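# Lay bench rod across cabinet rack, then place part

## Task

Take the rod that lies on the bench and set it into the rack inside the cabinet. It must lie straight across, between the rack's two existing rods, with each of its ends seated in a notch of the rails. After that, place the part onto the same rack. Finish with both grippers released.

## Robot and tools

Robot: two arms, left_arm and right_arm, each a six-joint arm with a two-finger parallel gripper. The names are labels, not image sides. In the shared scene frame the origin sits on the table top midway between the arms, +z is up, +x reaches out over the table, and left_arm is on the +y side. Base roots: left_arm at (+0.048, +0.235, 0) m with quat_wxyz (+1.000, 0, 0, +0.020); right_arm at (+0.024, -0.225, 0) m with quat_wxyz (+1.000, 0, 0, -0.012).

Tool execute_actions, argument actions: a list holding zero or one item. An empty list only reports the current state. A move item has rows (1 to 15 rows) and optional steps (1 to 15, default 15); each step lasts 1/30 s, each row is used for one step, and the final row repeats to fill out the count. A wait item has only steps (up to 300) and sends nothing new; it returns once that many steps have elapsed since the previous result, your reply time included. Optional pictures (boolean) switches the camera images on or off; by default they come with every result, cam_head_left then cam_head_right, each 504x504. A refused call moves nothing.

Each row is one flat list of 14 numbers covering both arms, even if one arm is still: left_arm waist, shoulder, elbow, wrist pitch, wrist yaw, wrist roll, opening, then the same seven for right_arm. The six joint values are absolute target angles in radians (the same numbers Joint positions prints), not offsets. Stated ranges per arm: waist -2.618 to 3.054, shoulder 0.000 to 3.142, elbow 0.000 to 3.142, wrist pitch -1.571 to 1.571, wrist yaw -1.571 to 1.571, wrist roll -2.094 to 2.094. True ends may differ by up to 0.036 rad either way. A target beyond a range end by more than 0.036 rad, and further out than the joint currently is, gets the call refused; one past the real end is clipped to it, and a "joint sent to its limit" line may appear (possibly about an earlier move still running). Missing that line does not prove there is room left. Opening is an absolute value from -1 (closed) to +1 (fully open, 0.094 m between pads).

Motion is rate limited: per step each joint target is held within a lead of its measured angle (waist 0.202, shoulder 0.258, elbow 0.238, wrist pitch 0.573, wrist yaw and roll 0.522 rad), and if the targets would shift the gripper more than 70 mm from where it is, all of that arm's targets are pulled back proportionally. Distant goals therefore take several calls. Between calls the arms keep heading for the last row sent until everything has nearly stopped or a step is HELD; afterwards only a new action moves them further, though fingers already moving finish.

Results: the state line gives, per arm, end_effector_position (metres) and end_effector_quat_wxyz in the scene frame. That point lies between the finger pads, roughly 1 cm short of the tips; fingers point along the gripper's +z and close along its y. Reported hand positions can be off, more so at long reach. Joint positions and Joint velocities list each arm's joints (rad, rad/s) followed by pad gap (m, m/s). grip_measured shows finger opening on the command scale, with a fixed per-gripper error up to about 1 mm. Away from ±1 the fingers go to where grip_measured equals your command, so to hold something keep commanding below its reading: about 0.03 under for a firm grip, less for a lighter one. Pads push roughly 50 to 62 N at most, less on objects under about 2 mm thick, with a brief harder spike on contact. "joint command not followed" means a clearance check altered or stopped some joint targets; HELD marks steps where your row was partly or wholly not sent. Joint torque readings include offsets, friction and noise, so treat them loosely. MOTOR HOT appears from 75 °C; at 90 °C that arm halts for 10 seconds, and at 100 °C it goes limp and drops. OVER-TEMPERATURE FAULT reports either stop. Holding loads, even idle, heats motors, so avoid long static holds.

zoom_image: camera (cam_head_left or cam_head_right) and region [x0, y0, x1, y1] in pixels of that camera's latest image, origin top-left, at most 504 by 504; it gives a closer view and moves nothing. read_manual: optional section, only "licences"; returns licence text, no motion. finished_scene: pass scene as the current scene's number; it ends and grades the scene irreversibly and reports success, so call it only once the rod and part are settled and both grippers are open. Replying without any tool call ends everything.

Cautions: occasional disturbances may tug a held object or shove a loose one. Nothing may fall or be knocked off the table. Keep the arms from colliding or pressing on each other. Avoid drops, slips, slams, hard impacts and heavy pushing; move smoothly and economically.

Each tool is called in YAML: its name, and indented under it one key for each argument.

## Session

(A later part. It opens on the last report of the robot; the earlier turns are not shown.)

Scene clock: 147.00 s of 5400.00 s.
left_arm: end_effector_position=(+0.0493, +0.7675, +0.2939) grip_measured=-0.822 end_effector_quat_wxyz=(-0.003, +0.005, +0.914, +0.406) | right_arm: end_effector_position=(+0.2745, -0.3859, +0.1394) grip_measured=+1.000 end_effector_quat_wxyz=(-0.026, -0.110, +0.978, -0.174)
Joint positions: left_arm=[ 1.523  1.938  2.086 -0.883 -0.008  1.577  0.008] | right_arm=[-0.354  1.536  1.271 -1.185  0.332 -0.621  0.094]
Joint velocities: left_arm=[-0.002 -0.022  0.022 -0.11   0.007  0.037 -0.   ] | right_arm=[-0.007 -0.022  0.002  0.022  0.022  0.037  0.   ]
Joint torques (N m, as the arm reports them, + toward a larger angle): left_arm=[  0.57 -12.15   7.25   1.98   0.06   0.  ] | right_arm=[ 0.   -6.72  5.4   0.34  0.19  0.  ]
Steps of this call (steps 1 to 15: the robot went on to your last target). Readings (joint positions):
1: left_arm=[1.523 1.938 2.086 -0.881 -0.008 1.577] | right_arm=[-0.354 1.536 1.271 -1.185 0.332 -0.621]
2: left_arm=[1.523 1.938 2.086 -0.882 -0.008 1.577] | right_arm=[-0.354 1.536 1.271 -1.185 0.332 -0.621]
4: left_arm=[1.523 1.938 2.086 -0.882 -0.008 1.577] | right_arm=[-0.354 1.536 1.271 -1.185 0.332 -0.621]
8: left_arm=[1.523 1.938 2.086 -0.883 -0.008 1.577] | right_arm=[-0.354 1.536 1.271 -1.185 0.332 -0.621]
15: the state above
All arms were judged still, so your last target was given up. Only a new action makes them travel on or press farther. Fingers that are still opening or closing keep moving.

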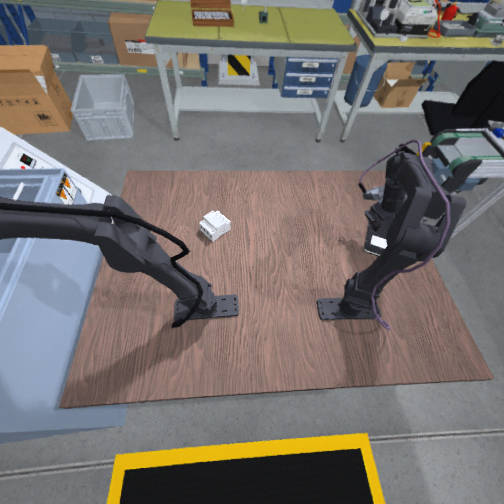

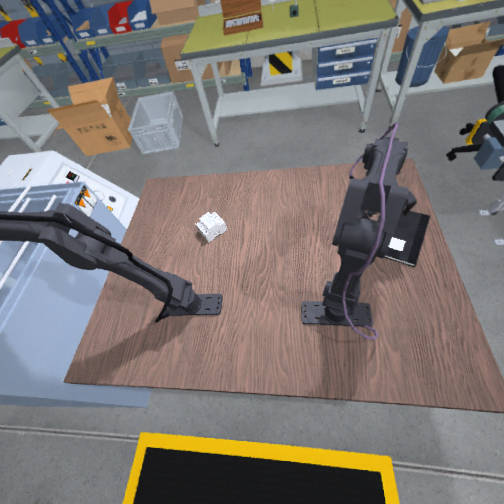

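execute_actions:
  actions:
    - {"rows":[[1.531,1.905,2.06,-0.88,0,1.58,-0.87,-0.354,1.536,1.271,-1.185,0.332,-0.621,1],[1.531,1.905,2.05,-0.88,0,1.58,-0.87,-0.354,1.536,1.271,-1.185,0.332,-0.621,1],[1.531,1.905,2.04,-0.88,0,1.58,-0.87,-0.354,1.536,1.271,-1.185,0.332,-0.621,1],[1.531,1.905,2.03,-0.88,0,1.58,-0.87,-0.354,1.536,1.271,-1.185,0.332,-0.621,1],[1.531,1.905,2.02,-0.88,0,1.58,-0.87,-0.354,1.536,1.271,-1.185,0.332,-0.621,1],[1.531,1.905,2.01,-0.88,0,1.58,-0.87,-0.354,1.536,1.271,-1.185,0.332,-0.621,1]]}

zoom_image:
  camera: "cam_head_right"
  region: [0, 160, 120, 280]

zoom_image:
  camera: "cam_head_left"
  region: [0, 140, 90, 230]

Scene clock: 158.40 s of 5400.00 s.
left_arm: end_effector_position=(+0.0493, +0.7593, +0.2667) grip_measured=-0.822 end_effector_quat_wxyz=(-0.003, +0.005, +0.928, +0.373) | right_arm: end_effector_position=(+0.2745, -0.3859, +0.1394) grip_measured=+1.000 end_effector_quat_wxyz=(-0.026, -0.110, +0.978, -0.174)
Joint positions: left_arm=[ 1.523  1.932  2.017 -0.891 -0.008  1.577  0.008] | right_arm=[-0.354  1.536  1.271 -1.185  0.332 -0.621  0.094]
Joint velocities: left_arm=[ 0.007  0.007  0.007 -0.037 -0.037 -0.022 -0.   ] | right_arm=[ 0.007  0.027 -0.007 -0.007 -0.022 -0.051  0.   ]
Joint torques (N m, as the arm reports them, + toward a larger angle): left_arm=[  0.55 -11.84   7.86   2.01   0.09   0.03] | right_arm=[ 0.03 -6.71  5.4   0.36  0.2   0.  ]
Steps of this call (steps 1 to 90: nothing new was sent; then 7.90 s passed at rest; steps 91 to 105: all 15 steps of this action). Readings (joint positions):
91: left_arm=[1.523 1.938 2.086 -0.883 -0.008 1.577] | right_arm=[-0.354 1.536 1.271 -1.185 0.332 -0.621]
92: left_arm=[1.523 1.937 2.082 -0.881 -0.008 1.577] | right_arm=[-0.354 1.536 1.271 -1.185 0.332 -0.621]
94: left_arm=[1.523 1.933 2.066 -0.881 -0.008 1.577] | right_arm=[-0.354 1.536 1.271 -1.185 0.332 -0.621]
98: left_arm=[1.523 1.932 2.027 -0.883 -0.008 1.577] | right_arm=[-0.354 1.536 1.271 -1.185 0.332 -0.621]
105: the state above

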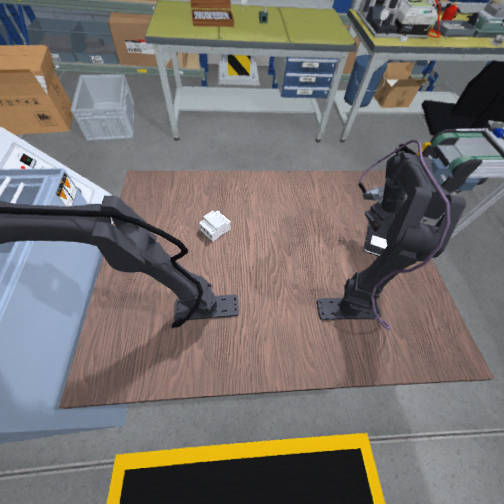

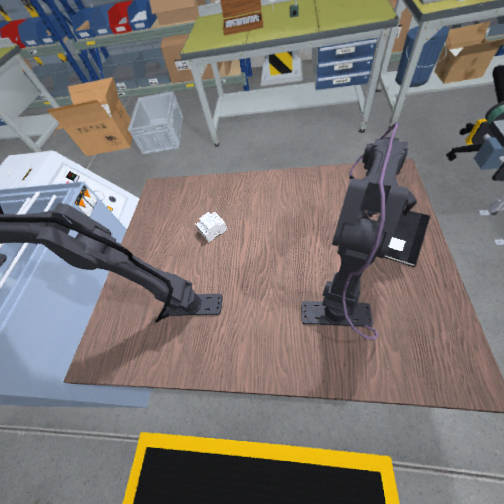

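Region (0, 160, 120, 280) of cam_head_right's 504x504 image, scaled by 4.200, with more detail than that image has.

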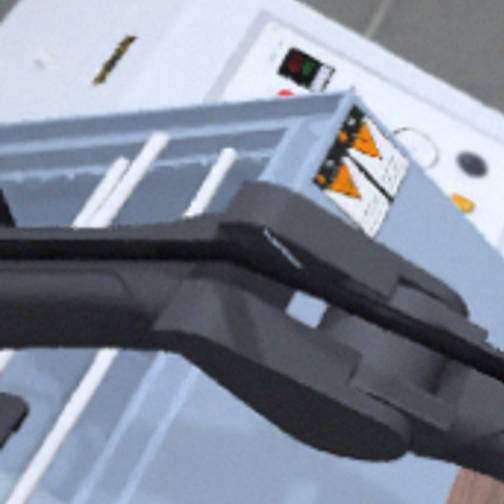

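Region (0, 140, 90, 230) of cam_head_left's 504x504 image, scaled by 5.600, with more detail than that image has.

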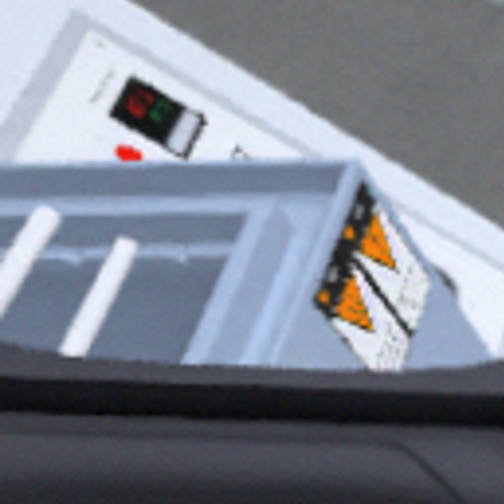

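zoom_image:
  camera: "cam_head_right"
  region: [10, 175, 70, 220]

zoom_image:
  camera: "cam_head_left"
  region: [0, 165, 60, 210]

Region (10, 175, 70, 220) of cam_head_right's 504x504 image, scaled by 8.400, with more detail than that image has; it fills the top 378 rows of this view, and the rest is white.

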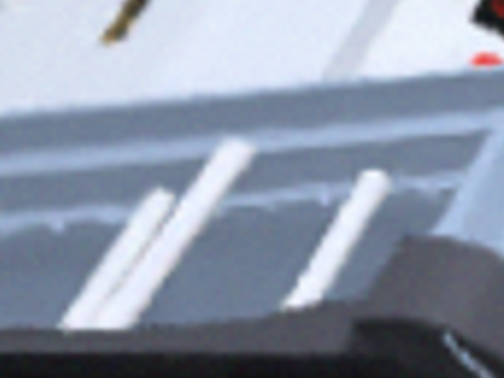

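Region (0, 165, 60, 210) of cam_head_left's 504x504 image, scaled by 8.400, with more detail than that image has; it fills the top 378 rows of this view, and the rest is white.

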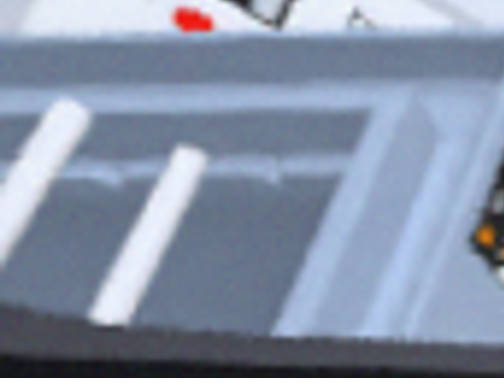

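execute_actions:
  actions:
    - {"rows":[[1.535,1.912,2.01,-0.88,0,1.58,-0.87,-0.354,1.536,1.271,-1.185,0.332,-0.621,1],[1.54,1.92,2.01,-0.88,0,1.58,-0.87,-0.354,1.536,1.271,-1.185,0.332,-0.621,1],[1.54,1.928,2.01,-0.88,0,1.58,-0.87,-0.354,1.536,1.271,-1.185,0.332,-0.621,1],[1.542,1.935,2.01,-0.88,0,1.58,-0.87,-0.354,1.536,1.271,-1.185,0.332,-0.621,1],[1.542,1.942,2.01,-0.88,0,1.58,-0.87,-0.354,1.536,1.271,-1.185,0.332,-0.621,1]]}

zoom_image:
  camera: "cam_head_right"
  region: [0, 175, 90, 265]

zoom_image:
  camera: "cam_head_left"
  region: [0, 165, 60, 210]

Scene clock: 188.83 s of 5400.00 s.
left_arm: end_effector_position=(+0.0437, +0.7592, +0.2667) grip_measured=-0.822 end_effector_quat_wxyz=(-0.005, +0.000, +0.928, +0.373) | right_arm: end_effector_position=(+0.2745, -0.3859, +0.1394) grip_measured=+1.000 end_effector_quat_wxyz=(-0.026, -0.110, +0.978, -0.174)
Joint positions: left_arm=[ 1.534  1.932  2.017 -0.891 -0.008  1.577  0.008] | right_arm=[-0.354  1.536  1.271 -1.185  0.332 -0.621  0.094]
Joint velocities: left_arm=[ 0.007 -0.007 -0.002 -0.051 -0.095 -0.022 -0.001] | right_arm=[-0.002 -0.017 -0.012 -0.007  0.007 -0.051  0.   ]
Joint torques (N m, as the arm reports them, + toward a larger angle): left_arm=[ 0.67 -9.01  7.98  2.01  0.09  0.03] | right_arm=[ 0.   -6.72  5.4   0.35  0.2   0.01]
Steps of this call (steps 1 to 15: the robot went on to your last target; steps 16 to 90: nothing new was sent; then 26.93 s passed at rest; steps 91 to 105: all 15 steps of this action). Readings (joint positions):
91: left_arm=[1.523 1.932 2.017 -0.891 -0.008 1.577] | right_arm=[-0.354 1.536 1.271 -1.185 0.332 -0.621]
92: left_arm=[1.524 1.932 2.017 -0.891 -0.008 1.577] | right_arm=[-0.354 1.536 1.271 -1.185 0.332 -0.621]
94: left_arm=[1.526 1.932 2.017 -0.891 -0.008 1.577] | right_arm=[-0.354 1.536 1.271 -1.185 0.332 -0.621]
98: left_arm=[1.533 1.932 2.017 -0.891 -0.008 1.577] | right_arm=[-0.354 1.536 1.271 -1.185 0.332 -0.621]
105: the state above

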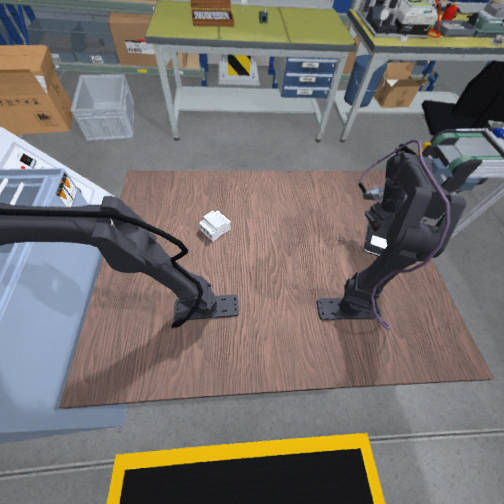

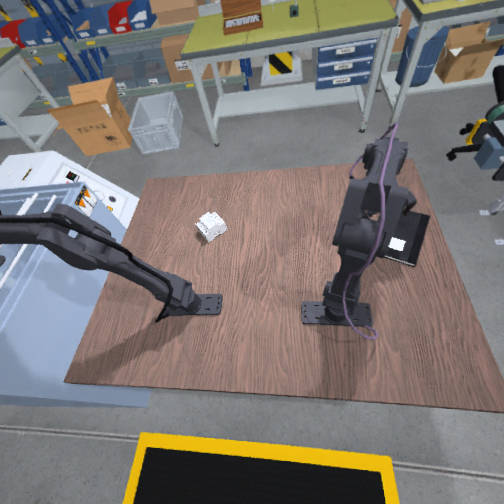

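Region (0, 175, 90, 265) of cam_head_right's 504x504 image, scaled by 5.600, with more detail than that image has.

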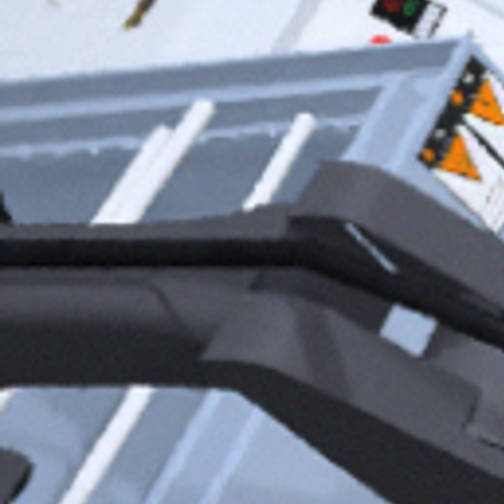

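Region (0, 165, 60, 210) of cam_head_left's 504x504 image, scaled by 8.400, with more detail than that image has; it fills the top 378 rows of this view, and the rest is white.

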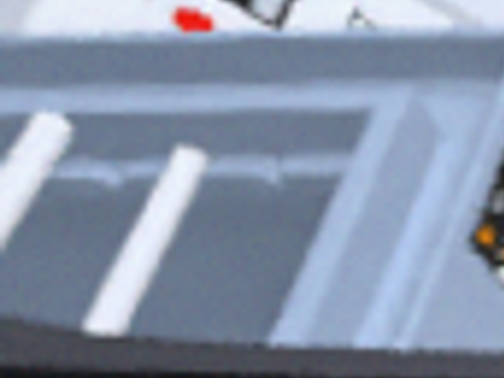

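execute_actions:
  actions:
    - {"rows":[[1.542,1.93,2.0,-0.88,0,1.58,-0.87,-0.354,1.536,1.271,-1.185,0.332,-0.621,1],[1.542,1.93,1.993,-0.88,0,1.58,-0.87,-0.354,1.536,1.271,-1.185,0.332,-0.621,1],[1.542,1.93,1.986,-0.88,0,1.58,-0.87,-0.354,1.536,1.271,-1.185,0.332,-0.621,1],[1.542,1.93,1.979,-0.88,0,1.58,-0.87,-0.354,1.536,1.271,-1.185,0.332,-0.621,1],[1.542,1.93,1.972,-0.88,0,1.58,-0.87,-0.354,1.536,1.271,-1.185,0.332,-0.621,1]]}

zoom_image:
  camera: "cam_head_right"
  region: [0, 175, 90, 265]

zoom_image:
  camera: "cam_head_left"
  region: [0, 165, 60, 210]

Scene clock: 195.60 s of 5400.00 s.
left_arm: end_effector_position=(+0.0437, +0.7554, +0.2521) grip_measured=-0.822 end_effector_quat_wxyz=(-0.005, +0.000, +0.934, +0.356) | right_arm: end_effector_position=(+0.2745, -0.3859, +0.1394) grip_measured=+1.000 end_effector_quat_wxyz=(-0.026, -0.110, +0.978, -0.174)
Joint positions: left_arm=[ 1.534  1.932  1.981 -0.891 -0.008  1.577  0.008] | right_arm=[-0.354  1.536  1.271 -1.185  0.332 -0.621  0.094]
Joint velocities: left_arm=[-0.012  0.002 -0.007 -0.007 -0.037 -0.022 -0.   ] | right_arm=[ 0.002 -0.022  0.002 -0.007  0.037 -0.051  0.   ]
Joint torques (N m, as the arm reports them, + toward a larger angle): left_arm=[  0.5  -10.     7.61   1.91   0.1    0.05] | right_arm=[ 0.04 -6.72  5.42  0.35  0.19  0.01]
Steps of this call (steps 1 to 15: the robot went on to your last target; steps 16 to 90: nothing new was sent; then 3.27 s passed at rest; steps 91 to 105: all 15 steps of this action). Readings (joint positions):
91: left_arm=[1.534 1.932 2.017 -0.891 -0.008 1.577] | right_arm=[-0.354 1.536 1.271 -1.185 0.332 -0.621]
92: left_arm=[1.534 1.932 2.017 -0.891 -0.008 1.577] | right_arm=[-0.354 1.536 1.271 -1.185 0.332 -0.621]
94: left_arm=[1.534 1.932 2.010 -0.889 -0.008 1.577] | right_arm=[-0.354 1.536 1.271 -1.185 0.332 -0.621]
98: left_arm=[1.534 1.932 1.985 -0.889 -0.008 1.577] | right_arm=[-0.354 1.536 1.271 -1.185 0.332 -0.621]
105: the state above

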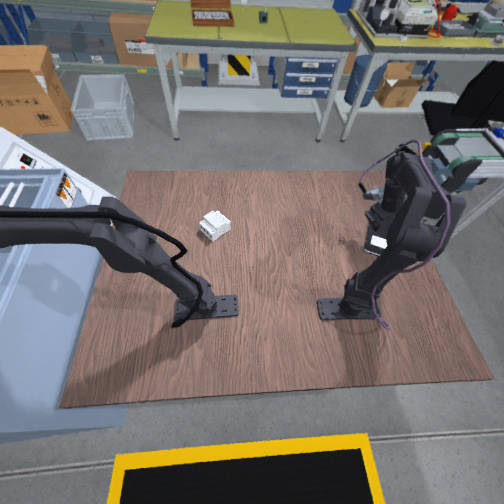

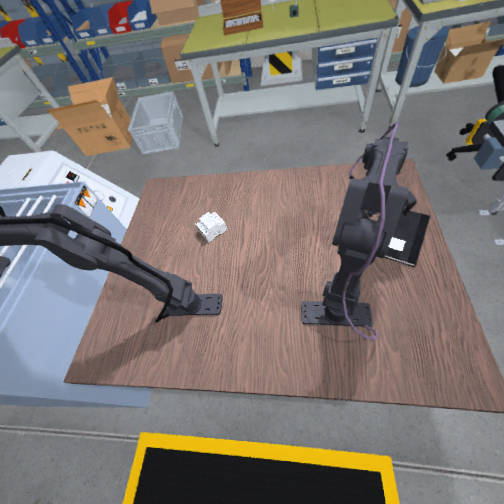

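Region (0, 175, 90, 265) of cam_head_right's 504x504 image, scaled by 5.600, with more detail than that image has.

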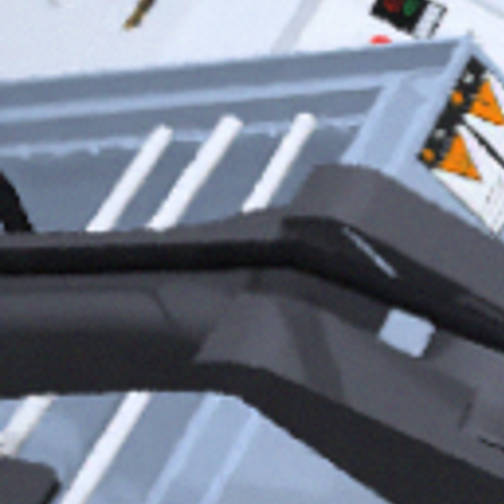

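Region (0, 165, 60, 210) of cam_head_left's 504x504 image, scaled by 8.400, with more detail than that image has; it fills the top 378 rows of this view, and the rest is white.

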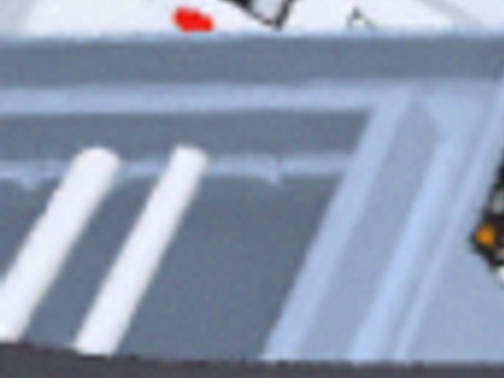

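execute_actions:
  actions:
    - {"rows":[[1.525,1.94,2.0,-0.865,-0.02,1.565,-0.87,-0.354,1.536,1.271,-1.185,0.332,-0.621,1],[1.517,1.95,2.015,-0.85,-0.025,1.56,-0.87,-0.354,1.536,1.271,-1.185,0.332,-0.621,1],[1.51,1.96,2.025,-0.84,-0.03,1.555,-0.87,-0.354,1.536,1.271,-1.185,0.332,-0.621,1],[1.503,1.97,2.035,-0.83,-0.035,1.55,-0.87,-0.354,1.536,1.271,-1.185,0.332,-0.621,1],[1.496,1.98,2.04,-0.82,-0.04,1.545,-0.87,-0.354,1.536,1.271,-1.185,0.332,-0.621,1],[1.489,1.99,2.05,-0.81,-0.045,1.54,-0.87,-0.354,1.536,1.271,-1.185,0.332,-0.621,1],[1.482,2.0,2.055,-0.80,-0.05,1.535,-0.87,-0.354,1.536,1.271,-1.185,0.332,-0.621,1],[1.475,2.008,2.06,-0.79,-0.055,1.53,-0.87,-0.354,1.536,1.271,-1.185,0.332,-0.621,1],[1.466,2.015,2.065,-0.78,-0.058,1.524,-0.87,-0.354,1.536,1.271,-1.185,0.332,-0.621,1]]}
  pictures: false

execute_actions:
  actions:
    - {"steps":12}

zoom_image:
  camera: "cam_head_right"
  region: [0, 175, 90, 265]

zoom_image:
  camera: "cam_head_left"
  region: [0, 165, 60, 210]

Scene clock: 221.50 s of 5400.00 s.
left_arm: end_effector_position=(+0.0743, +0.7853, +0.2327) grip_measured=-0.822 end_effector_quat_wxyz=(-0.004, +0.010, +0.930, +0.367) | right_arm: end_effector_position=(+0.2745, -0.3859, +0.1394) grip_measured=+1.000 end_effector_quat_wxyz=(-0.026, -0.110, +0.978, -0.174)
Joint positions: left_arm=[ 1.467  2.027  2.021 -0.814 -0.043  1.545  0.008] | right_arm=[-0.354  1.536  1.271 -1.185  0.332 -0.621  0.094]
Joint velocities: left_arm=[ 0.002  0.007 -0.007  0.022 -0.037 -0.037  0.   ] | right_arm=[ 0.007  0.002  0.002  0.007 -0.066  0.007  0.   ]
Joint torques (N m, as the arm reports them, + toward a larger angle): left_arm=[ -0.2  -11.39  12.72   2.2   -0.14  -0.23] | right_arm=[ 0.03 -6.71  5.42  0.34  0.2  -0.01]
Steps of this call (steps 1 to 15: the robot went on to your last target; steps 16 to 90: nothing new was sent; then 22.40 s passed at rest; steps 91 to 105: all 15 steps of this action). Readings (joint positions):
91: left_arm=[1.534 1.932 1.981 -0.890 -0.009 1.577] | right_arm=[-0.354 1.536 1.271 -1.185 0.332 -0.621]
92: left_arm=[1.533 1.933 1.981 -0.888 -0.010 1.577] | right_arm=[-0.354 1.536 1.271 -1.185 0.332 -0.621]
94: left_arm=[1.528 1.942 1.985 -0.879 -0.018 1.574] | right_arm=[-0.354 1.536 1.271 -1.185 0.332 -0.621]
98: left_arm=[1.502 1.984 2.012 -0.847 -0.035 1.562] | right_arm=[-0.354 1.536 1.271 -1.185 0.332 -0.621]
105: the state above

Scene clock: 221.90 s of 5400.00 s.
left_arm: end_effector_position=(+0.0731, +0.7872, +0.2345) grip_measured=-0.822 end_effector_quat_wxyz=(-0.006, +0.006, +0.928, +0.372) | right_arm: end_effector_position=(+0.2745, -0.3859, +0.1394) grip_measured=+1.000 end_effector_quat_wxyz=(-0.026, -0.110, +0.978, -0.174)
Joint positions: left_arm=[ 1.467  2.027  2.021 -0.804 -0.051  1.54   0.008] | right_arm=[-0.354  1.536  1.271 -1.185  0.332 -0.621  0.094]
Joint velocities: left_arm=[-0.002 -0.017 -0.002  0.007  0.022 -0.022  0.   ] | right_arm=[ 0.012  0.007  0.007 -0.022  0.007 -0.022  0.   ]
Joint torques (N m, as the arm reports them, + toward a larger angle): left_arm=[ -0.18 -11.62  12.66   2.12  -0.12  -0.22] | right_arm=[ 0.02 -6.69  5.37  0.35  0.2  -0.01]
Steps of this call (steps 1 to 12: the robot went on to your last target). Readings (joint positions):
1: left_arm=[1.467 2.027 2.021 -0.813 -0.045 1.544] | right_arm=[-0.354 1.536 1.271 -1.185 0.332 -0.621]
2: left_arm=[1.467 2.027 2.021 -0.811 -0.047 1.543] | right_arm=[-0.354 1.536 1.271 -1.185 0.332 -0.621]
4: left_arm=[1.467 2.027 2.021 -0.807 -0.048 1.542] | right_arm=[-0.354 1.536 1.271 -1.185 0.332 -0.621]
8: left_arm=[1.467 2.027 2.021 -0.804 -0.050 1.541] | right_arm=[-0.354 1.536 1.271 -1.185 0.332 -0.621]
12: the state above

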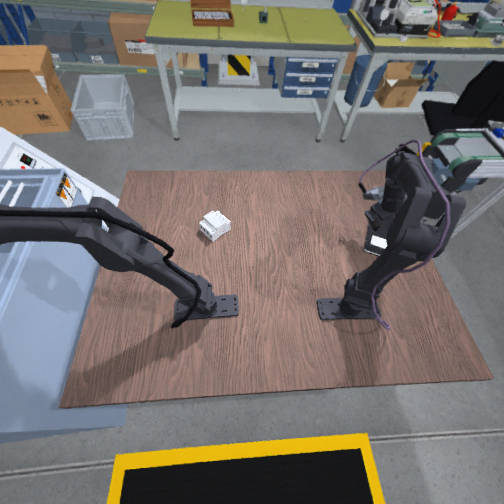

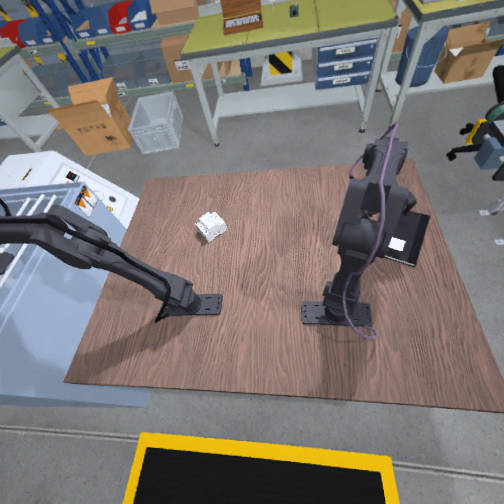

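Region (0, 175, 90, 265) of cam_head_right's 504x504 image, scaled by 5.600, with more detail than that image has.

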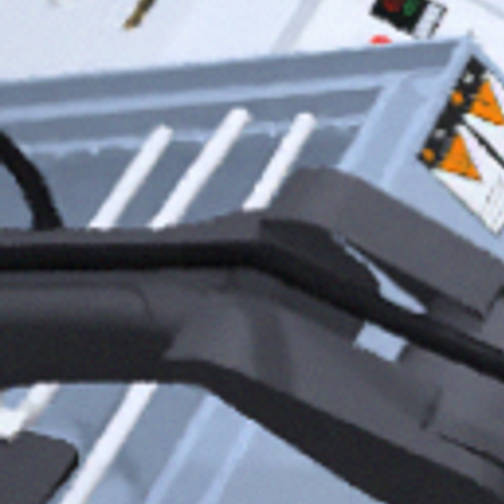

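Region (0, 165, 60, 210) of cam_head_left's 504x504 image, scaled by 8.400, with more detail than that image has; it fills the top 378 rows of this view, and the rest is white.

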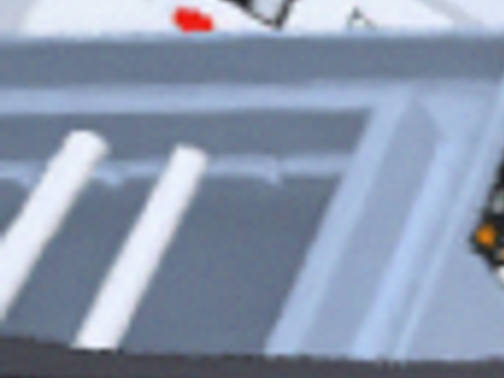

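execute_actions:
  actions:
    - {"rows":[[1.462,2.025,2.06,-0.77,-0.058,1.515,-0.87,-0.354,1.536,1.271,-1.185,0.332,-0.621,1],[1.458,2.035,2.06,-0.76,-0.058,1.51,-0.87,-0.354,1.536,1.271,-1.185,0.332,-0.621,1],[1.455,2.045,2.06,-0.75,-0.058,1.505,-0.87,-0.354,1.536,1.271,-1.185,0.332,-0.621,1],[1.452,2.052,2.06,-0.74,-0.058,1.5,-0.87,-0.354,1.536,1.271,-1.185,0.332,-0.621,1],[1.449,2.059,2.06,-0.73,-0.058,1.495,-0.87,-0.354,1.536,1.271,-1.185,0.332,-0.621,1],[1.447,2.066,2.06,-0.725,-0.058,1.492,-0.87,-0.354,1.536,1.271,-1.185,0.332,-0.621,1]]}
  pictures: false

execute_actions:
  actions:
    - {"steps":12}

zoom_image:
  camera: "cam_head_right"
  region: [0, 175, 90, 265]

zoom_image:
  camera: "cam_head_left"
  region: [0, 165, 60, 210]

Scene clock: 239.53 s of 5400.00 s.
left_arm: end_effector_position=(+0.0795, +0.8004, +0.2160) grip_measured=-0.822 end_effector_quat_wxyz=(+0.000, -0.004, +0.929, +0.371) | right_arm: end_effector_position=(+0.2745, -0.3859, +0.1394) grip_measured=+1.000 end_effector_quat_wxyz=(-0.026, -0.110, +0.978, -0.174)
Joint positions: left_arm=[ 1.456  2.076  2.021 -0.757 -0.054  1.508  0.008] | right_arm=[-0.354  1.536  1.271 -1.185  0.332 -0.621  0.094]
Joint velocities: left_arm=[-0.002  0.007 -0.002 -0.037  0.022  0.037  0.   ] | right_arm=[ 0.002 -0.017 -0.007  0.066 -0.037  0.022  0.   ]
Joint torques (N m, as the arm reports them, + toward a larger angle): left_arm=[ -0.64 -11.91  12.4    2.21  -0.03  -0.11] | right_arm=[ 0.03 -6.68  5.45  0.35  0.2   0.  ]
Steps of this call (steps 1 to 30: the robot went on to your last target; steps 31 to 90: nothing new was sent; then 14.13 s passed at rest; steps 91 to 105: all 15 steps of this action). Readings (joint positions):
91: left_arm=[1.467 2.027 2.021 -0.802 -0.051 1.539] | right_arm=[-0.354 1.536 1.271 -1.185 0.332 -0.621]
92: left_arm=[1.467 2.027 2.021 -0.800 -0.051 1.537] | right_arm=[-0.354 1.536 1.271 -1.185 0.332 -0.621]
94: left_arm=[1.466 2.031 2.021 -0.789 -0.051 1.531] | right_arm=[-0.354 1.536 1.271 -1.185 0.332 -0.621]
98: left_arm=[1.461 2.053 2.021 -0.761 -0.052 1.518] | right_arm=[-0.354 1.536 1.271 -1.185 0.332 -0.621]
105: the state above

Scene clock: 239.93 s of 5400.00 s.
left_arm: end_effector_position=(+0.0795, +0.8012, +0.2168) grip_measured=-0.822 end_effector_quat_wxyz=(+0.001, -0.006, +0.928, +0.373) | right_arm: end_effector_position=(+0.2745, -0.3859, +0.1394) grip_measured=+1.000 end_effector_quat_wxyz=(-0.026, -0.110, +0.978, -0.174)
Joint positions: left_arm=[ 1.456  2.076  2.021 -0.753 -0.055  1.504  0.008] | right_arm=[-0.354  1.536  1.271 -1.185  0.332 -0.621  0.094]
Joint velocities: left_arm=[-0.017  0.022  0.002 -0.066 -0.037  0.051 -0.   ] | right_arm=[ 0.017 -0.007 -0.022  0.037 -0.037  0.066  0.   ]
Joint torques (N m, as the arm reports them, + toward a larger angle): left_arm=[ -0.63 -11.98  12.41   2.21  -0.07  -0.17] | right_arm=[ 0.   -6.68  5.42  0.35  0.2   0.01]
Steps of this call (steps 1 to 12: the robot went on to your last target). Readings (joint positions):
1: left_arm=[1.456 2.076 2.021 -0.757 -0.055 1.506] | right_arm=[-0.354 1.536 1.271 -1.185 0.332 -0.621]
2: left_arm=[1.456 2.076 2.021 -0.755 -0.055 1.506] | right_arm=[-0.354 1.536 1.271 -1.185 0.332 -0.621]
4: left_arm=[1.456 2.076 2.021 -0.754 -0.055 1.506] | right_arm=[-0.354 1.536 1.271 -1.185 0.332 -0.621]
8: left_arm=[1.456 2.076 2.021 -0.753 -0.055 1.505] | right_arm=[-0.354 1.536 1.271 -1.185 0.332 -0.621]
12: the state above

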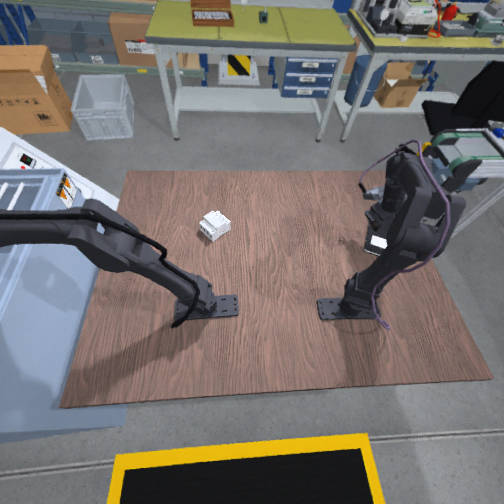

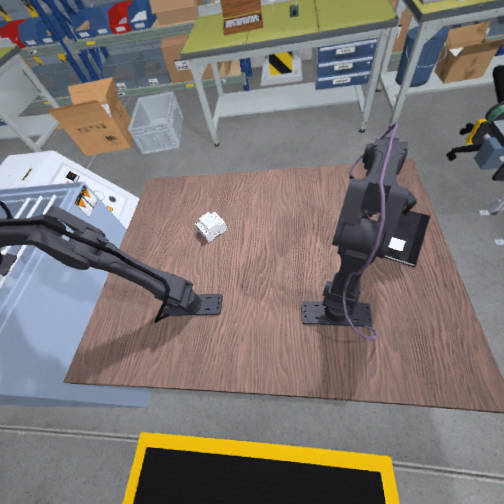

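Region (0, 175, 90, 265) of cam_head_right's 504x504 image, scaled by 5.600, with more detail than that image has.

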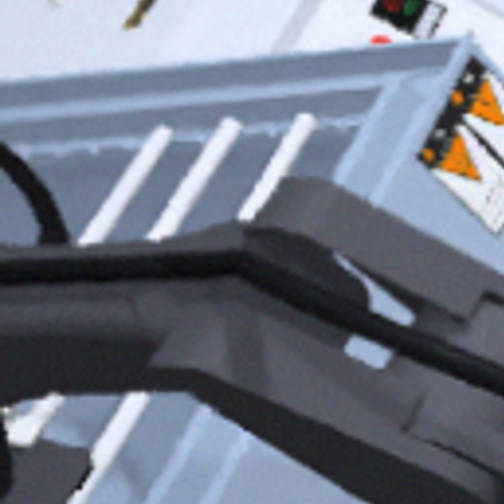

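Region (0, 165, 60, 210) of cam_head_left's 504x504 image, scaled by 8.400, with more detail than that image has; it fills the top 378 rows of this view, and the rest is white.

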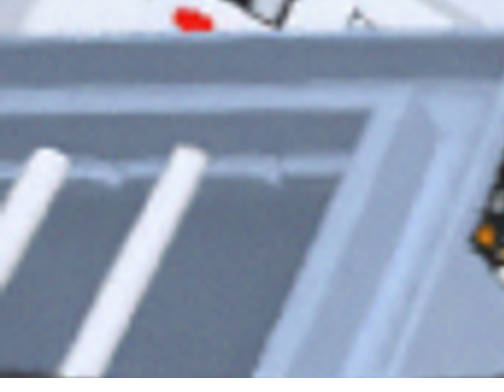

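execute_actions:
  actions:
    - {"rows":[[1.447,2.066,2.03,-0.725,-0.058,1.492,-0.87,-0.354,1.536,1.271,-1.185,0.332,-0.621,1],[1.447,2.066,2.015,-0.725,-0.058,1.492,-0.87,-0.354,1.536,1.271,-1.185,0.332,-0.621,1],[1.447,2.066,2.005,-0.725,-0.058,1.492,-0.87,-0.354,1.536,1.271,-1.185,0.332,-0.621,1],[1.447,2.066,1.997,-0.725,-0.058,1.492,-0.87,-0.354,1.536,1.271,-1.185,0.332,-0.621,1]]}

zoom_image:
  camera: "cam_head_right"
  region: [0, 175, 90, 265]

zoom_image:
  camera: "cam_head_left"
  region: [0, 165, 60, 210]

Scene clock: 246.60 s of 5400.00 s.
left_arm: end_effector_position=(+0.0795, +0.8012, +0.2168) grip_measured=-0.822 end_effector_quat_wxyz=(+0.001, -0.006, +0.928, +0.373) | right_arm: end_effector_position=(+0.2745, -0.3859, +0.1394) grip_measured=+1.000 end_effector_quat_wxyz=(-0.026, -0.110, +0.978, -0.174)
Joint positions: left_arm=[ 1.456  2.076  2.021 -0.753 -0.055  1.504  0.008] | right_arm=[-0.354  1.536  1.271 -1.185  0.332 -0.621  0.094]
Joint velocities: left_arm=[-0.007 -0.002 -0.007  0.022 -0.037 -0.066 -0.   ] | right_arm=[ 0.007 -0.002 -0.002 -0.007  0.037 -0.066  0.   ]
Joint torques (N m, as the arm reports them, + toward a larger angle): left_arm=[ -0.77 -11.76   6.65   2.18  -0.06  -0.14] | right_arm=[ 0.03 -6.73  5.4   0.34  0.2   0.  ]
Steps of this call (steps 1 to 15: the robot went on to your last target; steps 16 to 90: nothing new was sent; then 3.17 s passed at rest; steps 91 to 105: all 15 steps of this action). Readings (joint positions):
91: left_arm=[1.456 2.076 2.021 -0.753 -0.055 1.504] | right_arm=[-0.354 1.536 1.271 -1.185 0.332 -0.621]
92: left_arm=[1.456 2.076 2.021 -0.753 -0.055 1.504] | right_arm=[-0.354 1.536 1.271 -1.185 0.332 -0.621]
94: left_arm=[1.456 2.076 2.021 -0.753 -0.055 1.504] | right_arm=[-0.354 1.536 1.271 -1.185 0.332 -0.621]
98: left_arm=[1.456 2.076 2.021 -0.753 -0.055 1.504] | right_arm=[-0.354 1.536 1.271 -1.185 0.332 -0.621]
105: the state above

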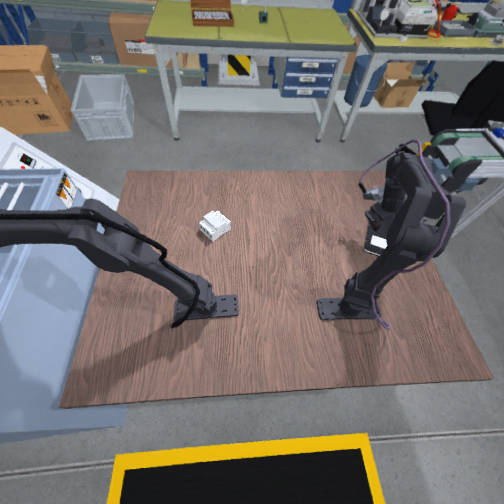

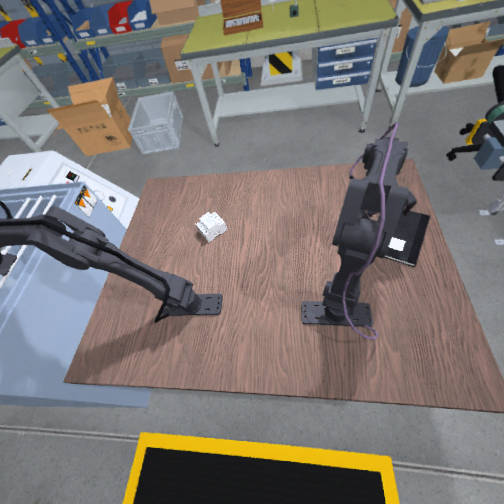

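Region (0, 175, 90, 265) of cam_head_right's 504x504 image, scaled by 5.600, with more detail than that image has.

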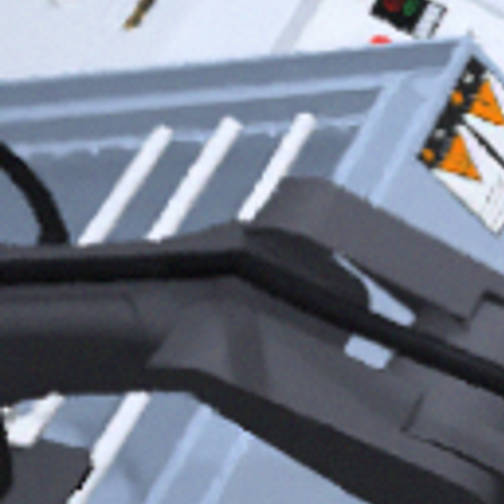

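Region (0, 165, 60, 210) of cam_head_left's 504x504 image, scaled by 8.400, with more detail than that image has; it fills the top 378 rows of this view, and the rest is white.

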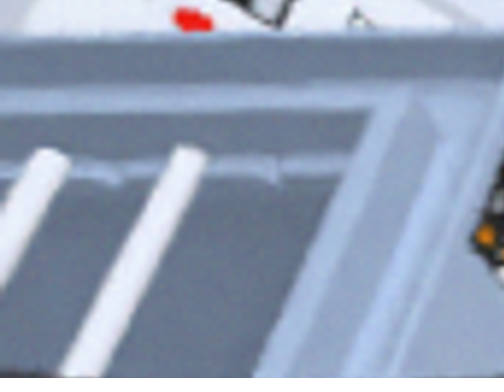

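execute_actions:
  actions:
    - {"rows":[[1.447,2.066,1.985,-0.735,-0.058,1.492,-0.87,-0.354,1.536,1.271,-1.185,0.332,-0.621,1]]}

zoom_image:
  camera: "cam_head_right"
  region: [0, 175, 90, 265]

zoom_image:
  camera: "cam_head_left"
  region: [0, 165, 60, 210]

Scene clock: 251.47 s of 5400.00 s.
left_arm: end_effector_position=(+0.0786, +0.7985, +0.2072) grip_measured=-0.822 end_effector_quat_wxyz=(-0.001, -0.007, +0.932, +0.364) | right_arm: end_effector_position=(+0.2745, -0.3859, +0.1394) grip_measured=+1.000 end_effector_quat_wxyz=(-0.026, -0.110, +0.978, -0.174)
Joint positions: left_arm=[ 1.456  2.076  1.997 -0.749 -0.059  1.504  0.008] | right_arm=[-0.354  1.536  1.271 -1.185  0.332 -0.621  0.094]
Joint velocities: left_arm=[ 0.002 -0.007  0.002  0.022  0.051  0.007 -0.   ] | right_arm=[ 0.012 -0.017 -0.012 -0.095 -0.007 -0.066  0.   ]
Joint torques (N m, as the arm reports them, + toward a larger angle): left_arm=[ -0.73 -11.81   7.69   2.02  -0.04  -0.14] | right_arm=[ 0.03 -6.69  5.37  0.35  0.18  0.  ]
Steps of this call (steps 1 to 15: the robot went on to your last target; steps 16 to 90: nothing new was sent; then 1.37 s passed at rest; steps 91 to 105: all 15 steps of this action). Readings (joint positions):
91: left_arm=[1.456 2.076 2.017 -0.751 -0.055 1.504] | right_arm=[-0.354 1.536 1.271 -1.185 0.332 -0.621]
92: left_arm=[1.456 2.076 2.013 -0.750 -0.055 1.504] | right_arm=[-0.354 1.536 1.271 -1.185 0.332 -0.621]
94: left_arm=[1.456 2.076 2.003 -0.750 -0.055 1.504] | right_arm=[-0.354 1.536 1.271 -1.185 0.332 -0.621]
98: left_arm=[1.456 2.076 1.997 -0.750 -0.058 1.504] | right_arm=[-0.354 1.536 1.271 -1.185 0.332 -0.621]
105: the state above

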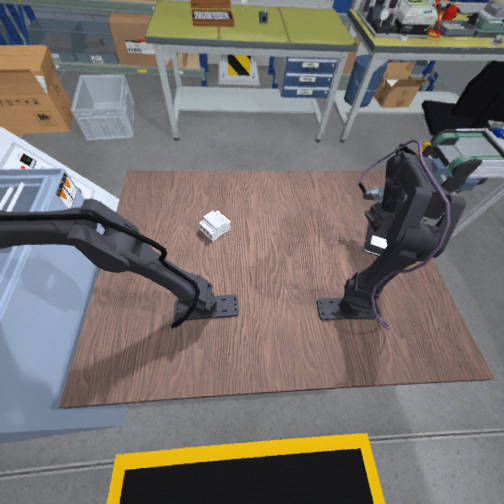

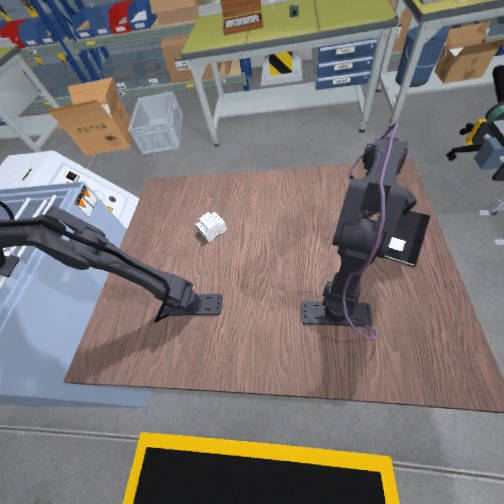

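Region (0, 175, 90, 265) of cam_head_right's 504x504 image, scaled by 5.600, with more detail than that image has.

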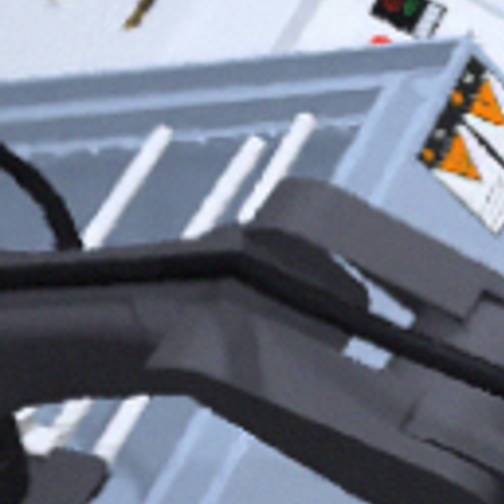

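Region (0, 165, 60, 210) of cam_head_left's 504x504 image, scaled by 8.400, with more detail than that image has; it fills the top 378 rows of this view, and the rest is white.

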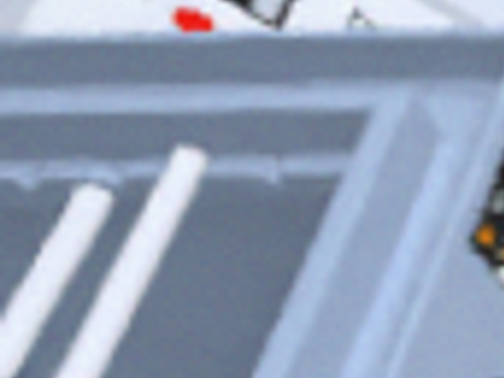

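execute_actions:
  actions:
    - {"rows":[[1.447,2.066,1.995,-0.71,-0.058,1.492,-0.87,-0.354,1.536,1.271,-1.185,0.332,-0.621,1],[1.447,2.066,1.995,-0.69,-0.058,1.492,-0.87,-0.354,1.536,1.271,-1.185,0.332,-0.621,1],[1.447,2.066,1.995,-0.67,-0.058,1.492,-0.87,-0.354,1.536,1.271,-1.185,0.332,-0.621,1],[1.447,2.066,1.995,-0.65,-0.058,1.492,-0.87,-0.354,1.536,1.271,-1.185,0.332,-0.621,1],[1.447,2.066,1.995,-0.635,-0.058,1.492,-0.87,-0.354,1.536,1.271,-1.185,0.332,-0.621,1]]}
  pictures: false

execute_actions:
  actions:
    - {"rows":[[1.437,2.066,1.995,-0.635,-0.07,1.484,-0.87,-0.354,1.536,1.271,-1.185,0.332,-0.621,1],[1.43,2.066,1.995,-0.635,-0.078,1.478,-0.87,-0.354,1.536,1.271,-1.185,0.332,-0.621,1],[1.42,2.066,1.995,-0.635,-0.086,1.474,-0.87,-0.354,1.536,1.271,-1.185,0.332,-0.621,1]]}

zoom_image:
  camera: "cam_head_right"
  region: [0, 175, 90, 265]

zoom_image:
  camera: "cam_head_left"
  region: [0, 165, 60, 210]

Scene clock: 266.53 s of 5400.00 s.
left_arm: end_effector_position=(+0.0793, +0.8112, +0.2198) grip_measured=-0.822 end_effector_quat_wxyz=(+0.003, -0.013, +0.918, +0.397) | right_arm: end_effector_position=(+0.2745, -0.3859, +0.1394) grip_measured=+1.000 end_effector_quat_wxyz=(-0.026, -0.110, +0.978, -0.174)
Joint positions: left_arm=[ 1.456  2.076  1.997 -0.677 -0.06   1.493  0.008] | right_arm=[-0.354  1.536  1.271 -1.185  0.332 -0.621  0.094]
Joint velocities: left_arm=[ 0.007  0.007  0.002  0.007 -0.066 -0.051  0.   ] | right_arm=[ 0.002 -0.027 -0.012  0.007 -0.051  0.051  0.   ]
Joint torques (N m, as the arm reports them, + toward a larger angle): left_arm=[ -0.77 -11.95   8.77   2.4    0.     0.  ] | right_arm=[ 0.03 -6.71  5.41  0.34  0.2   0.  ]
Steps of this call (steps 1 to 15: the robot went on to your last target; steps 16 to 90: nothing new was sent; then 11.57 s passed at rest; steps 91 to 105: all 15 steps of this action). Readings (joint positions):
91: left_arm=[1.456 2.076 1.997 -0.748 -0.059 1.504] | right_arm=[-0.354 1.536 1.271 -1.185 0.332 -0.621]
92: left_arm=[1.456 2.076 1.997 -0.743 -0.059 1.504] | right_arm=[-0.354 1.536 1.271 -1.185 0.332 -0.621]
94: left_arm=[1.456 2.076 1.997 -0.726 -0.059 1.504] | right_arm=[-0.354 1.536 1.271 -1.185 0.332 -0.621]
98: left_arm=[1.456 2.076 1.997 -0.691 -0.059 1.499] | right_arm=[-0.354 1.536 1.271 -1.185 0.332 -0.621]
105: the state above

Scene clock: 267.03 s of 5400.00 s.
left_arm: end_effector_position=(+0.0923, +0.8115, +0.2214) grip_measured=-0.822 end_effector_quat_wxyz=(+0.001, -0.010, +0.916, +0.401) | right_arm: end_effector_position=(+0.2745, -0.3859, +0.1394) grip_measured=+1.000 end_effector_quat_wxyz=(-0.026, -0.110, +0.978, -0.174)
Joint positions: left_arm=[ 1.426  2.076  1.997 -0.67  -0.084  1.481  0.008] | right_arm=[-0.354  1.536  1.271 -1.185  0.332 -0.621  0.094]
Joint velocities: left_arm=[-0.002 -0.012  0.012  0.022 -0.11  -0.051 -0.   ] | right_arm=[ 0.002  0.007  0.007 -0.051 -0.037 -0.022  0.   ]
Joint torques (N m, as the arm reports them, + toward a larger angle): left_arm=[ -0.52 -11.97   8.64   2.32  -0.04  -0.09] | right_arm=[ 0.01 -6.71  5.41  0.34  0.19  0.  ]
Steps of this call (steps 1 to 15: all 15 steps of this action). Readings (joint positions):
1: left_arm=[1.455 2.076 1.997 -0.677 -0.062 1.493] | right_arm=[-0.354 1.536 1.271 -1.185 0.332 -0.621]
2: left_arm=[1.453 2.076 1.997 -0.676 -0.067 1.491] | right_arm=[-0.354 1.536 1.271 -1.185 0.332 -0.621]
4: left_arm=[1.446 2.076 1.997 -0.674 -0.076 1.487] | right_arm=[-0.354 1.536 1.271 -1.185 0.332 -0.621]
8: left_arm=[1.429 2.076 1.997 -0.671 -0.083 1.482] | right_arm=[-0.354 1.536 1.271 -1.185 0.332 -0.621]
15: the state above

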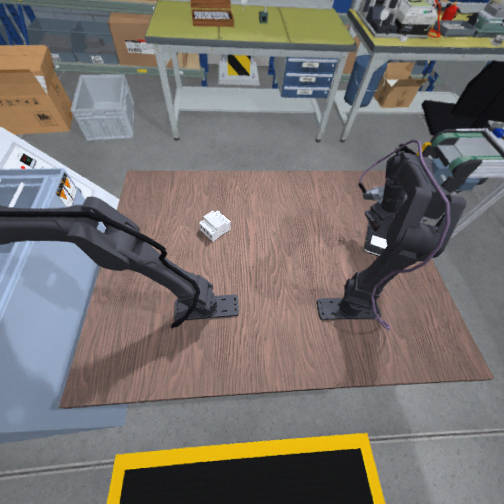

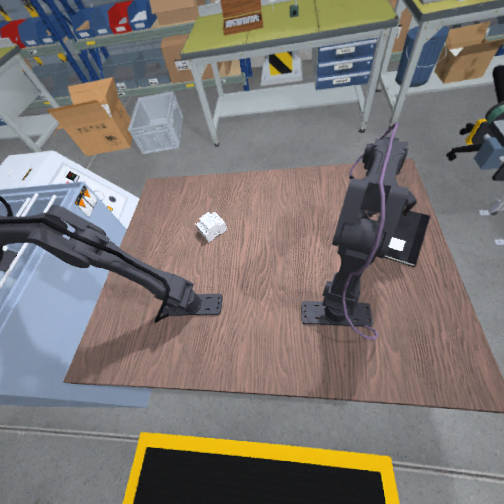

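Region (0, 175, 90, 265) of cam_head_right's 504x504 image, scaled by 5.600, with more detail than that image has.

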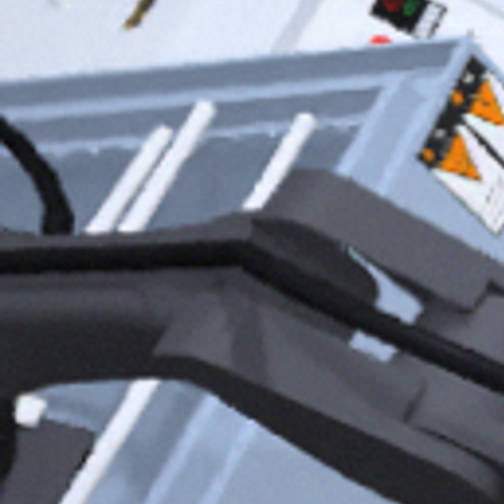

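Region (0, 165, 60, 210) of cam_head_left's 504x504 image, scaled by 8.400, with more detail than that image has; it fills the top 378 rows of this view, and the rest is white.

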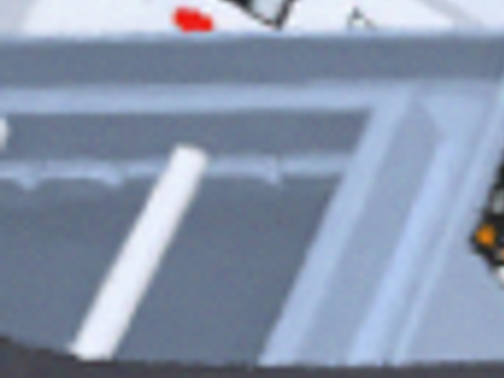

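execute_actions:
  actions:
    - {"rows":[[1.42,2.066,1.98,-0.64,-0.086,1.49,-0.87,-0.354,1.536,1.271,-1.185,0.332,-0.621,1],[1.42,2.066,1.97,-0.64,-0.086,1.497,-0.87,-0.354,1.536,1.271,-1.185,0.332,-0.621,1],[1.42,2.066,1.96,-0.64,-0.086,1.497,-0.87,-0.354,1.536,1.271,-1.185,0.332,-0.621,1]]}

zoom_image:
  camera: "cam_head_right"
  region: [0, 175, 90, 265]

zoom_image:
  camera: "cam_head_left"
  region: [0, 165, 60, 210]

Scene clock: 278.30 s of 5400.00 s.
left_arm: end_effector_position=(+0.0918, +0.8088, +0.2105) grip_measured=-0.822 end_effector_quat_wxyz=(-0.002, -0.007, +0.920, +0.391) | right_arm: end_effector_position=(+0.2745, -0.3859, +0.1394) grip_measured=+1.000 end_effector_quat_wxyz=(-0.026, -0.110, +0.978, -0.174)
Joint positions: left_arm=[ 1.426  2.076  1.969 -0.664 -0.085  1.486  0.008] | right_arm=[-0.354  1.536  1.271 -1.185  0.332 -0.621  0.094]
Joint velocities: left_arm=[-0.007 -0.017 -0.017 -0.066 -0.022  0.051 -0.   ] | right_arm=[ 0.012 -0.012 -0.002 -0.051 -0.11  -0.022  0.   ]
Joint torques (N m, as the arm reports them, + toward a larger angle): left_arm=[ -0.45 -11.92   8.04   2.2   -0.02   0.15] | right_arm=[ 0.06 -6.7   5.42  0.35  0.19  0.  ]
Steps of this call (steps 1 to 15: the robot went on to your last target; steps 16 to 90: nothing new was sent; then 7.77 s passed at rest; steps 91 to 105: all 15 steps of this action). Readings (joint positions):
91: left_arm=[1.426 2.076 1.997 -0.669 -0.084 1.480] | right_arm=[-0.354 1.536 1.271 -1.185 0.332 -0.621]
92: left_arm=[1.426 2.076 1.994 -0.668 -0.084 1.480] | right_arm=[-0.354 1.536 1.271 -1.185 0.332 -0.621]
94: left_arm=[1.426 2.076 1.986 -0.664 -0.084 1.482] | right_arm=[-0.354 1.536 1.271 -1.185 0.332 -0.621]
98: left_arm=[1.426 2.076 1.969 -0.664 -0.085 1.485] | right_arm=[-0.354 1.536 1.271 -1.185 0.332 -0.621]
105: the state above

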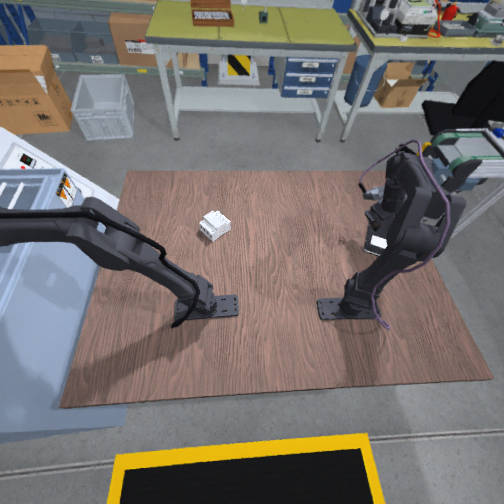

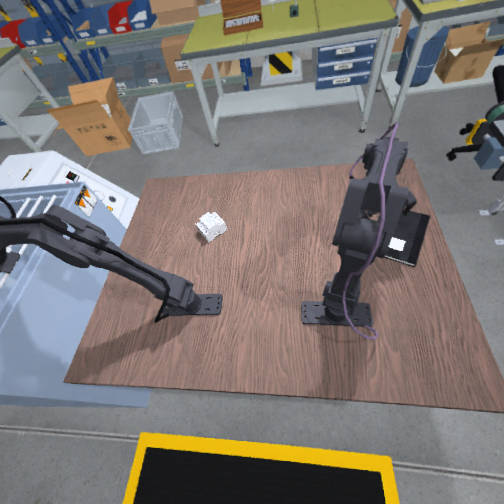

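Region (0, 175, 90, 265) of cam_head_right's 504x504 image, scaled by 5.600, with more detail than that image has.

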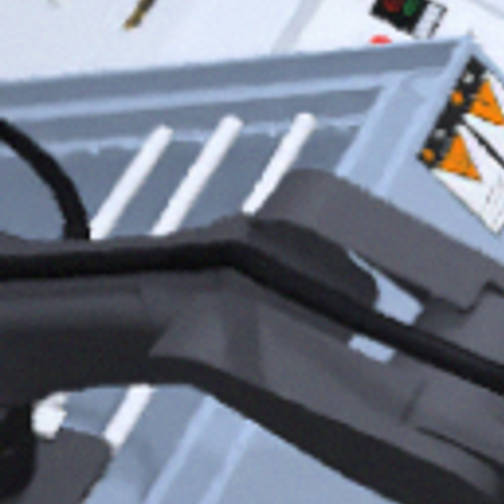

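Region (0, 165, 60, 210) of cam_head_left's 504x504 image, scaled by 8.400, with more detail than that image has; it fills the top 378 rows of this view, and the rest is white.

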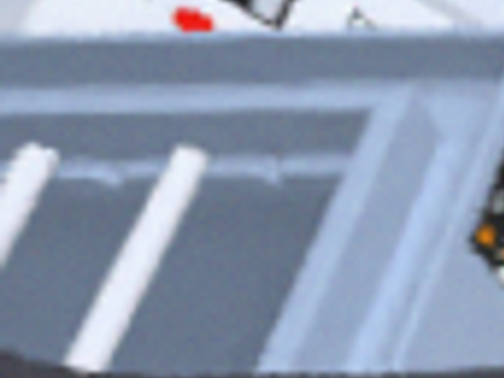

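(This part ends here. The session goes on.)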